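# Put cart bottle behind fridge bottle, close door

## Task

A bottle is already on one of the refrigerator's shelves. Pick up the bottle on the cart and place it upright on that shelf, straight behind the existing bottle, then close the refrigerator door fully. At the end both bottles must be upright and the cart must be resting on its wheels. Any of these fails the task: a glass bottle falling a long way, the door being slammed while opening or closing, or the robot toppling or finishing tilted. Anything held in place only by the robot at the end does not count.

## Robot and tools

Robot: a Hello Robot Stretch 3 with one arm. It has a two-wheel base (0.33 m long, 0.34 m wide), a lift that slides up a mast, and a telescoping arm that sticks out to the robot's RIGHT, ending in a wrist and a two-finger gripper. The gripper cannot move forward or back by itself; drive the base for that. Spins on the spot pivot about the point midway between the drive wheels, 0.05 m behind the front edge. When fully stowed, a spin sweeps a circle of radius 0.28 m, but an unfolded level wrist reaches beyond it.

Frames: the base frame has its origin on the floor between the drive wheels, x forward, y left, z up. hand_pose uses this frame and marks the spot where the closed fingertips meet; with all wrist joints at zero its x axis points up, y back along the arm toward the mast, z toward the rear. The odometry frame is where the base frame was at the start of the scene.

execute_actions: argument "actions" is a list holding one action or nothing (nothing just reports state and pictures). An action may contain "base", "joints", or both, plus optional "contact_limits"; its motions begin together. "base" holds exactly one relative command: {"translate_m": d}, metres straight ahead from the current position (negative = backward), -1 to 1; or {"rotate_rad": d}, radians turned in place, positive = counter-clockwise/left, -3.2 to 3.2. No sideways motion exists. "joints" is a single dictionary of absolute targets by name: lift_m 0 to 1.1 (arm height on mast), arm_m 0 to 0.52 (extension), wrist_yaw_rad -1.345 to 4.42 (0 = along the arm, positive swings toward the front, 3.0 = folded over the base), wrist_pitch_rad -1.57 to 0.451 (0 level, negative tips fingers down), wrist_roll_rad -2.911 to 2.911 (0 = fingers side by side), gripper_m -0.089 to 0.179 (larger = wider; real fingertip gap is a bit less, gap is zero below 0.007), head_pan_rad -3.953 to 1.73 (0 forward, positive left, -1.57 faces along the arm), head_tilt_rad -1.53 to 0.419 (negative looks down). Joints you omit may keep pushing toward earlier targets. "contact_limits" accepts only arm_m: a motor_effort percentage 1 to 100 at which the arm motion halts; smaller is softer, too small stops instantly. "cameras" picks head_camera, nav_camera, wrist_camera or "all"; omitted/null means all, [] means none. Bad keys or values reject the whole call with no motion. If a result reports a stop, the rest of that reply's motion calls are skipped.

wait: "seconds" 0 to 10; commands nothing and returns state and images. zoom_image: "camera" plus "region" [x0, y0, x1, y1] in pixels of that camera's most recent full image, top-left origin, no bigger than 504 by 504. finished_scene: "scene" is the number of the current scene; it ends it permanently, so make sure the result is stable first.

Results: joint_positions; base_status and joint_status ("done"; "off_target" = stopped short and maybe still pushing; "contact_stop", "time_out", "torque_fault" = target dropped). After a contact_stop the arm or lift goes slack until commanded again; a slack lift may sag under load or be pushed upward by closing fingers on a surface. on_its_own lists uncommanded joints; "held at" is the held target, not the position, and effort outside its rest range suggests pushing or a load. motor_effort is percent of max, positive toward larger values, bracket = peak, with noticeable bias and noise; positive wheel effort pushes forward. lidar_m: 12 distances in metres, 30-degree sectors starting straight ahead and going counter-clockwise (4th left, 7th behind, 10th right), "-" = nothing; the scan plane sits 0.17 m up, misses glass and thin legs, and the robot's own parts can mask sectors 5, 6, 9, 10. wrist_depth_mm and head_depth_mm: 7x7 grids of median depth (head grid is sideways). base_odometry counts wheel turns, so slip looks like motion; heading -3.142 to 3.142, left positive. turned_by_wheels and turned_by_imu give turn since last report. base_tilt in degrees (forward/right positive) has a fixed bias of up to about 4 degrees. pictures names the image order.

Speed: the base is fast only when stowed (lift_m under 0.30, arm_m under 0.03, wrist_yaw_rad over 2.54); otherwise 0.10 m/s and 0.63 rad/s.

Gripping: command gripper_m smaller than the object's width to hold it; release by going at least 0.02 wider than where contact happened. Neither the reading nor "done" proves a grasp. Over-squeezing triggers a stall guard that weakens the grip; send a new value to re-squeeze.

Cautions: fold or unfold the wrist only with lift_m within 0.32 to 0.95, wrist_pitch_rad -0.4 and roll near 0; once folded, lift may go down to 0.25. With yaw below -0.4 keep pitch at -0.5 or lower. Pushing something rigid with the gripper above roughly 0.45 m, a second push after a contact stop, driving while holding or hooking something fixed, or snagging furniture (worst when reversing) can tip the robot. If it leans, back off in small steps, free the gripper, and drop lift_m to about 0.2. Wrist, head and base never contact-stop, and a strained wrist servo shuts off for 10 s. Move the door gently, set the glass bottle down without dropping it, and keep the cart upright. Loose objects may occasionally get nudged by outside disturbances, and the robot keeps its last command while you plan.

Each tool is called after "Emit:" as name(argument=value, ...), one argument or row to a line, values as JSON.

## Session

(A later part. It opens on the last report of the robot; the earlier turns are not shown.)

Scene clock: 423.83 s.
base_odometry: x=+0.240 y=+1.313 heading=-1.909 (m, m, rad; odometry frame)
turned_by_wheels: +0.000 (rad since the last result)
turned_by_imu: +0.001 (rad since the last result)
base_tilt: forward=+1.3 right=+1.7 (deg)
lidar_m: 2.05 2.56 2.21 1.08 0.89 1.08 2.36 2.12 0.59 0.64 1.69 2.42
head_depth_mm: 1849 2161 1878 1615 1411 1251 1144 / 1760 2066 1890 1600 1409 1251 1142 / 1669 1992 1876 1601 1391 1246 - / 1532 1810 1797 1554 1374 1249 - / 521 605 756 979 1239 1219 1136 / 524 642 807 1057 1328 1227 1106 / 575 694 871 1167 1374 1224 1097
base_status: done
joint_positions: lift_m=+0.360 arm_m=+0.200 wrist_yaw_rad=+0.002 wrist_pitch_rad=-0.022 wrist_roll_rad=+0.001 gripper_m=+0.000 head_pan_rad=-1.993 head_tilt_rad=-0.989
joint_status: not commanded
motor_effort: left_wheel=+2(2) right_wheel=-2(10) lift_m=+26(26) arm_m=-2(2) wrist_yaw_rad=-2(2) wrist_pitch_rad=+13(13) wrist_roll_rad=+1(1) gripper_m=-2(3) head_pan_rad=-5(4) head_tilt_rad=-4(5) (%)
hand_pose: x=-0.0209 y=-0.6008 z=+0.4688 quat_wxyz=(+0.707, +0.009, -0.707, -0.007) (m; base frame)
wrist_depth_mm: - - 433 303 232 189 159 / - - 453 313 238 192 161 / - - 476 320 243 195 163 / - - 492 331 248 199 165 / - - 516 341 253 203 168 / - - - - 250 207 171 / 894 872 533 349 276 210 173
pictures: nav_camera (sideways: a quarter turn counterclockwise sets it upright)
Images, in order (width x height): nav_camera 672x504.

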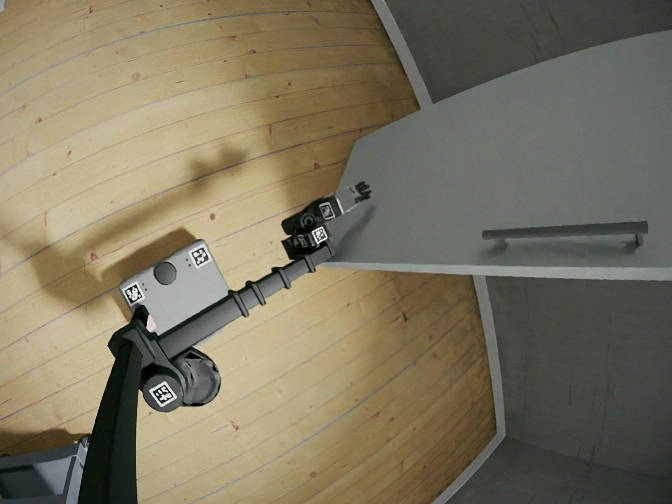

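Emit:
execute_actions(
  actions=[
    {"base":{"translate_m":-0.12},"joints":{"arm_m":0.26}},
  ],
  cameras=[],
)

Emit:
execute_actions(
  actions=[
    {"base":{"translate_m":-0.08},"joints":{"arm_m":0.35}},
  ],
  cameras=[],
)

Emit:
execute_actions(
  actions=[
    {"joints":{"arm_m":0.43}},
  ],
  cameras=["nav_camera"],
)

Emit:
execute_actions(
  actions=[
    {"joints":{"arm_m":0.48}},
  ],
  cameras=["nav_camera"],
)

Scene clock: 435.13 s.
base_odometry: x=+0.279 y=+1.426 heading=-1.909 (m, m, rad; odometry frame)
turned_by_wheels: +0.000 (rad since the last result)
turned_by_imu: +0.001 (rad since the last result)
base_tilt: forward=+1.4 right=+1.8 (deg)
lidar_m: 2.16 2.69 2.23 0.81 0.72 2.28 2.24 2.11 0.60 0.61 1.01 2.42
head_depth_mm: 1829 2135 1863 1610 1404 1251 1139 / 1743 2087 1871 1593 1397 1245 1137 / 1653 2001 1853 1600 1392 1238 - / 1597 1898 1855 1587 1379 1250 - / 1504 1743 1756 1161 1352 1224 1138 / 541 622 765 980 1309 1223 1105 / 514 622 807 1074 1345 1215 1100
base_status: done
joint_positions: lift_m=+0.360 arm_m=+0.260 wrist_yaw_rad=+0.002 wrist_pitch_rad=-0.022 wrist_roll_rad=+0.001 gripper_m=+0.000 head_pan_rad=-1.993 head_tilt_rad=-0.989
joint_status: all done
motor_effort: left_wheel=+2(3) right_wheel=-3(10) lift_m=+26(26) arm_m=+5(6) wrist_yaw_rad=-2(1) wrist_pitch_rad=+13(13) wrist_roll_rad=+1(1) gripper_m=-2(3) head_pan_rad=-4(4) head_tilt_rad=-4(4) (%)
hand_pose: x=-0.0210 y=-0.6603 z=+0.4689 quat_wxyz=(+0.707, +0.009, -0.707, -0.007) (m; base frame)
wrist_depth_mm: - 366 248 188 152 127 109 / - 385 258 194 155 129 111 / - 403 267 199 158 132 113 / - 428 278 204 162 134 114 / - 457 290 210 165 136 116 / - 489 319 - 164 139 118 / 868 801 300 217 179 142 120
pictures: none
No camera images: the call's "cameras" was empty. Leave "cameras" out to get every camera's image.

Scene clock: 437.17 s.
base_odometry: x=+0.306 y=+1.502 heading=-1.909 (m, m, rad; odometry frame)
turned_by_wheels: +0.000 (rad since the last result)
turned_by_imu: +0.001 (rad since the last result)
base_tilt: forward=+1.1 right=+1.7 (deg)
lidar_m: 2.24 2.78 2.23 0.70 0.71 2.20 2.16 2.10 0.95 0.94 1.01 2.40
head_depth_mm: 1838 2137 1885 1599 1399 1253 1140 / 1732 2081 1867 1603 1404 1243 1134 / 1646 1985 1853 1594 1394 1241 - / 1577 1869 1832 1579 1395 1271 - / 1531 1790 1862 1577 1373 1228 1135 / 891 1008 1179 1395 1349 1231 1106 / 816 948 1125 1370 1379 1217 1101
base_status: done
joint_positions: lift_m=+0.360 arm_m=+0.350 wrist_yaw_rad=+0.002 wrist_pitch_rad=-0.022 wrist_roll_rad=+0.001 gripper_m=+0.000 head_pan_rad=-1.993 head_tilt_rad=-0.989
joint_status: all done
motor_effort: left_wheel=+2(4) right_wheel=-2(24) lift_m=+26(25) arm_m=+5(11) wrist_yaw_rad=-1(16) wrist_pitch_rad=+12(13) wrist_roll_rad=+1(1) gripper_m=-2(4) head_pan_rad=-5(4) head_tilt_rad=-4(5) (%)
hand_pose: x=-0.0210 y=-0.7503 z=+0.4689 quat_wxyz=(+0.707, +0.009, -0.707, -0.007) (m; base frame)
wrist_depth_mm: 349 340 335 327 317 309 898 / 359 349 341 331 325 318 913 / 368 359 350 343 332 323 926 / 377 368 359 349 340 331 946 / 387 378 367 355 348 340 984 / 401 386 379 - 354 348 973 / 412 398 386 378 366 355 806
pictures: none
No camera images: the call's "cameras" was empty. Leave "cameras" out to get every camera's image.

Scene clock: 438.97 s.
base_odometry: x=+0.306 y=+1.502 heading=-1.909 (m, m, rad; odometry frame)
turned_by_wheels: +0.000 (rad since the last result)
turned_by_imu: +0.000 (rad since the last result)
base_tilt: forward=+1.3 right=+1.9 (deg)
lidar_m: 2.24 2.77 2.23 0.70 0.71 2.20 2.16 2.10 0.97 0.95 1.01 2.40
head_depth_mm: 1813 2151 1907 1606 1403 1244 1142 / 1758 2086 1858 1604 1404 1240 1142 / 1664 1970 1878 1593 1397 1243 - / 1596 1868 1878 1588 1397 1253 - / 1520 1798 1850 1575 1387 1226 1136 / 919 1036 1207 1394 1381 1225 1105 / 836 964 1139 1408 1371 1223 1103
base_status: not commanded
joint_positions: lift_m=+0.360 arm_m=+0.430 wrist_yaw_rad=+0.002 wrist_pitch_rad=-0.022 wrist_roll_rad=+0.001 gripper_m=+0.000 head_pan_rad=-1.993 head_tilt_rad=-0.989
joint_status: all done
motor_effort: left_wheel=+2(2) right_wheel=-3(3) lift_m=+26(27) arm_m=+5(4) wrist_yaw_rad=-1(1) wrist_pitch_rad=+13(12) wrist_roll_rad=+1(1) gripper_m=-3(3) head_pan_rad=-4(4) head_tilt_rad=-4(5) (%)
hand_pose: x=-0.0210 y=-0.8303 z=+0.4689 quat_wxyz=(+0.707, +0.008, -0.707, -0.007) (m; base frame)
wrist_depth_mm: 273 269 266 262 258 253 252 / 279 276 271 268 263 260 259 / 287 282 278 273 270 266 264 / 293 291 284 281 276 271 271 / 300 297 291 287 283 278 873 / 310 304 301 - 289 284 900 / 319 311 307 305 298 291 742
pictures: nav_camera (sideways: a quarter turn counterclockwise sets it upright)
Images, in order (width x height): nav_camera 672x504.

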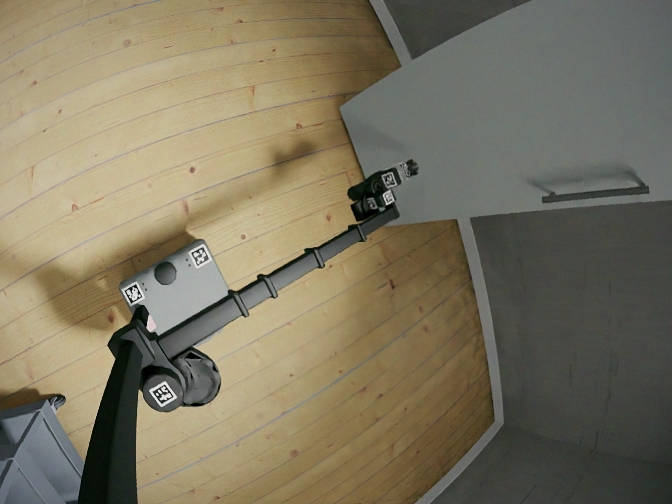

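Scene clock: 440.43 s.
base_odometry: x=+0.306 y=+1.502 heading=-1.909 (m, m, rad; odometry frame)
turned_by_wheels: +0.000 (rad since the last result)
turned_by_imu: +0.000 (rad since the last result)
base_tilt: forward=+1.2 right=+1.7 (deg)
lidar_m: 2.24 2.77 2.24 0.70 0.71 2.21 2.16 2.10 0.97 0.95 1.01 2.41
head_depth_mm: 1835 2138 1887 1607 1405 1251 1147 / 1741 2080 1870 1603 1410 1240 1133 / 1657 1983 1856 1581 1398 1236 - / 1596 1872 1852 1601 1390 1257 - / 1522 1787 1845 1578 1387 1224 1127 / 918 1033 1198 1471 1377 1221 1109 / 830 964 1132 1436 1379 1223 1104
base_status: not commanded
joint_positions: lift_m=+0.360 arm_m=+0.480 wrist_yaw_rad=+0.002 wrist_pitch_rad=-0.022 wrist_roll_rad=+0.001 gripper_m=+0.000 head_pan_rad=-1.993 head_tilt_rad=-0.989
joint_status: all done
motor_effort: left_wheel=+2(1) right_wheel=-3(3) lift_m=+26(27) arm_m=+5(5) wrist_yaw_rad=-1(1) wrist_pitch_rad=+12(12) wrist_roll_rad=+1(1) gripper_m=-3(2) head_pan_rad=-5(4) head_tilt_rad=-5(5) (%)
hand_pose: x=-0.0210 y=-0.8803 z=+0.4689 quat_wxyz=(+0.707, +0.008, -0.707, -0.007) (m; base frame)
wrist_depth_mm: 224 221 218 215 211 208 205 / 231 226 223 219 216 213 211 / 234 232 228 225 221 218 214 / 241 237 233 230 227 223 220 / 247 244 240 235 233 229 225 / 254 251 247 - 237 234 231 / 262 256 251 249 245 239 236
pictures: nav_camera (sideways: a quarter turn counterclockwise sets it upright)
Images, in order (width x height): nav_camera 672x504.

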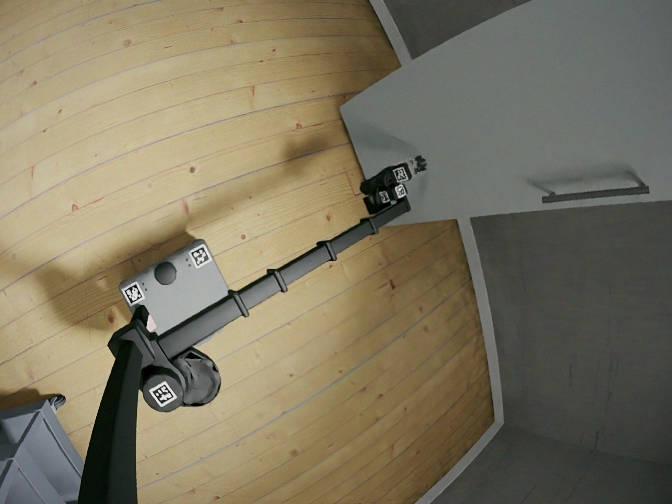

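Emit:
execute_actions(
  actions=[
    {"base":{"translate_m":-0.35},"joints":{"head_pan_rad":-1.45,"head_tilt_rad":-0.7,"arm_m":0.4}},
  ],
)

Scene clock: 448.60 s.
base_odometry: x=+0.422 y=+1.832 heading=-1.909 (m, m, rad; odometry frame)
turned_by_wheels: +0.000 (rad since the last result)
turned_by_imu: +0.003 (rad since the last result)
base_tilt: forward=+1.3 right=+1.8 (deg)
lidar_m: 2.58 2.90 0.70 0.70 0.79 1.84 1.81 1.92 1.59 0.94 0.98 2.38
head_depth_mm: 1282 1423 1603 1844 1704 1408 1208 / 1285 1444 1633 1865 1692 1415 1204 / 1316 1463 1675 1893 1690 - 1205 / 891 1022 1205 1463 1551 1368 1201 / 775 867 1002 1164 1379 1399 1195 / 795 893 1022 1187 1408 1395 1192 / 809 910 1038 1210 1441 1401 1194
base_status: done
joint_positions: lift_m=+0.360 arm_m=+0.400 wrist_yaw_rad=+0.002 wrist_pitch_rad=-0.022 wrist_roll_rad=+0.001 gripper_m=+0.000 head_pan_rad=-1.457 head_tilt_rad=-0.705
joint_status: all done
motor_effort: left_wheel=+1(4) right_wheel=-2(10) lift_m=+26(27) arm_m=-5(5) wrist_yaw_rad=-1(1) wrist_pitch_rad=+12(12) wrist_roll_rad=+1(1) gripper_m=-2(3) head_pan_rad=+4(46) head_tilt_rad=+3(23) (%)
hand_pose: x=-0.0211 y=-0.8009 z=+0.4689 quat_wxyz=(+0.707, +0.008, -0.707, -0.007) (m; base frame)
wrist_depth_mm: 278 274 385 851 844 835 817 / 285 281 382 861 882 843 836 / 292 290 376 892 877 864 856 / 300 296 372 924 886 883 888 / 307 301 366 899 927 925 898 / 317 311 327 - 917 921 918 / 324 321 405 817 834 804 805
pictures: head_camera (sideways: a quarter turn clockwise sets it upright), nav_camera (sideways: a quarter turn counterclockwise sets it upright), wrist_camera
Images, in order (width x height): head_camera 896x504, nav_camera 672x504, wrist_camera 644x364.

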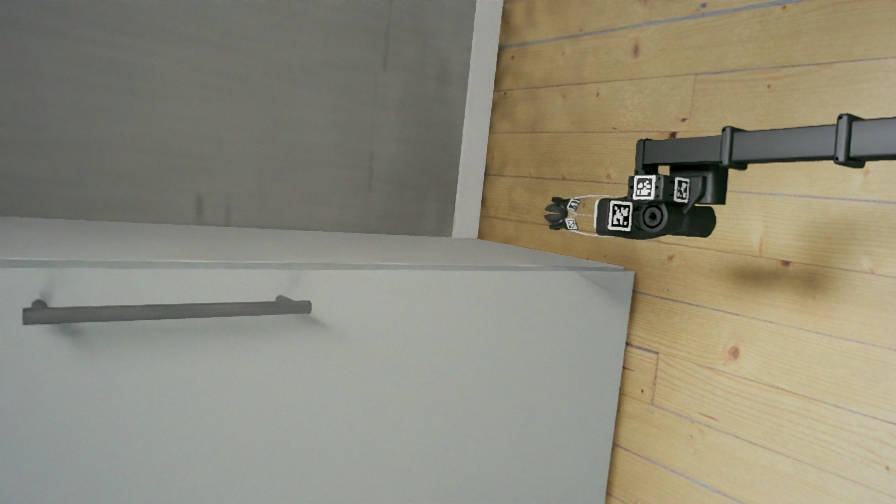

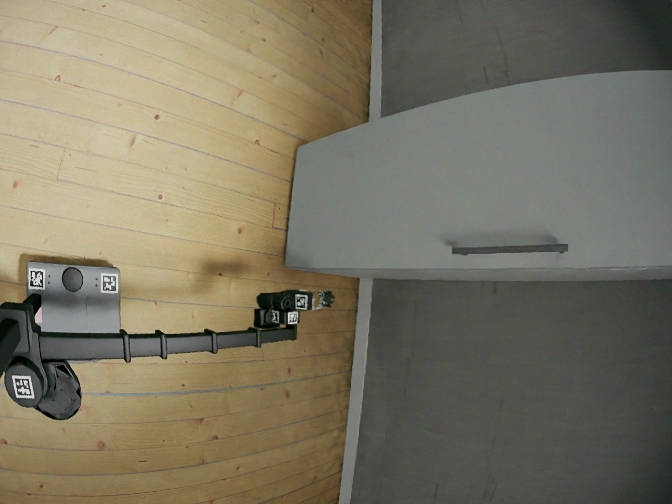

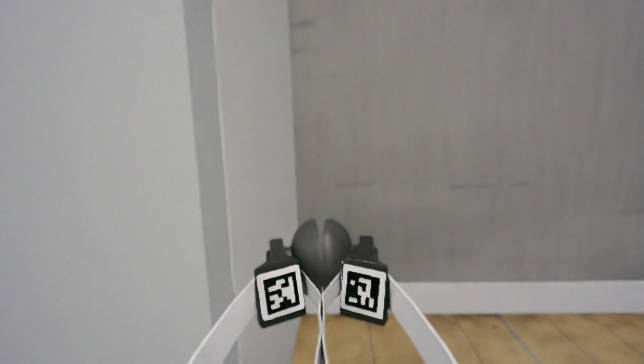

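Emit:
execute_actions(
  actions=[
    {"base":{"translate_m":0.17}},
  ],
  cameras=[],
)

Emit:
execute_actions(
  actions=[
    {"joints":{"arm_m":0.52},"contact_limits":{"arm_m":14}},
  ],
  cameras=[],
)

Scene clock: 455.93 s.
base_odometry: x=+0.366 y=+1.671 heading=-1.909 (m, m, rad; odometry frame)
turned_by_wheels: +0.000 (rad since the last result)
turned_by_imu: +0.000 (rad since the last result)
base_tilt: forward=+1.3 right=+1.7 (deg)
lidar_m: 2.42 2.93 2.25 0.68 0.75 2.02 1.98 2.09 1.60 0.94 1.00 2.40
head_depth_mm: 1291 1436 1621 1847 1691 1406 1213 / 1286 1444 1663 1918 1687 1411 1206 / 765 852 990 1188 1642 - 1204 / 783 875 998 1155 1351 1366 1205 / 796 888 1013 1171 1387 1398 1190 / 805 903 1031 1202 1433 1395 1201 / 814 922 1049 1227 1581 1381 1192
base_status: done
joint_positions: lift_m=+0.360 arm_m=+0.400 wrist_yaw_rad=+0.002 wrist_pitch_rad=-0.022 wrist_roll_rad=+0.001 gripper_m=+0.000 head_pan_rad=-1.457 head_tilt_rad=-0.705
joint_status: not commanded
motor_effort: left_wheel=+1(5) right_wheel=-3(5) lift_m=+26(26) arm_m=-5(5) wrist_yaw_rad=-1(1) wrist_pitch_rad=+12(12) wrist_roll_rad=+1(1) gripper_m=-3(2) head_pan_rad=+4(4) head_tilt_rad=+3(2) (%)
hand_pose: x=-0.0211 y=-0.8009 z=+0.4689 quat_wxyz=(+0.707, +0.008, -0.707, -0.007) (m; base frame)
wrist_depth_mm: 290 285 281 278 849 840 825 / 297 292 289 284 862 859 844 / 303 301 296 291 868 879 864 / 310 307 303 299 907 900 889 / 320 315 310 303 936 935 898 / 328 323 317 - 943 935 915 / 338 332 327 322 818 823 799
pictures: none
No camera images: the call's "cameras" was empty. Leave "cameras" out to get every camera's image.

Scene clock: 458.07 s.
base_odometry: x=+0.366 y=+1.671 heading=-1.909 (m, m, rad; odometry frame)
turned_by_wheels: +0.000 (rad since the last result)
turned_by_imu: +0.000 (rad since the last result)
base_tilt: forward=+1.2 right=+2.0 (deg)
lidar_m: 2.42 2.93 2.25 0.68 0.75 2.02 1.98 2.09 1.60 0.94 0.99 2.39
head_depth_mm: 1285 1433 1625 1856 1692 1412 1213 / 1299 1466 1653 1876 1690 1405 1205 / 764 853 993 1189 1740 1379 1204 / 787 877 997 1154 1365 1403 1203 / 796 895 1007 1181 1389 1390 1197 / 808 906 1027 1190 1428 1386 1197 / 818 920 1049 1222 1588 1388 1193
base_status: not commanded
joint_positions: lift_m=+0.360 arm_m=+0.520 wrist_yaw_rad=+0.001 wrist_pitch_rad=-0.021 wrist_roll_rad=+0.001 gripper_m=+0.000 head_pan_rad=-1.457 head_tilt_rad=-0.705
joint_status: all done
motor_effort: left_wheel=+2(2) right_wheel=-3(3) lift_m=+27(26) arm_m=+5(3) wrist_yaw_rad=-1(1) wrist_pitch_rad=+13(12) wrist_roll_rad=+1(1) gripper_m=-3(2) head_pan_rad=+4(4) head_tilt_rad=+3(3) (%)
contact_limits: arm_m 14 (drawing in: default 32, maximum 52; extending or still: default 44, maximum 71)
hand_pose: x=-0.0211 y=-0.9203 z=+0.4690 quat_wxyz=(+0.707, +0.008, -0.707, -0.007) (m; base frame)
wrist_depth_mm: 173 170 168 165 164 734 723 / 177 175 172 169 168 767 749 / 181 179 176 173 172 761 764 / 186 184 180 177 176 782 767 / 190 188 184 180 180 817 785 / 195 193 190 - 830 827 810 / 201 198 194 191 190 810 807
pictures: none
No camera images: the call's "cameras" was empty. Leave "cameras" out to get every camera's image.

Emit:
finished_scene(
  scene=2,
)

The scene is finished: the task was done.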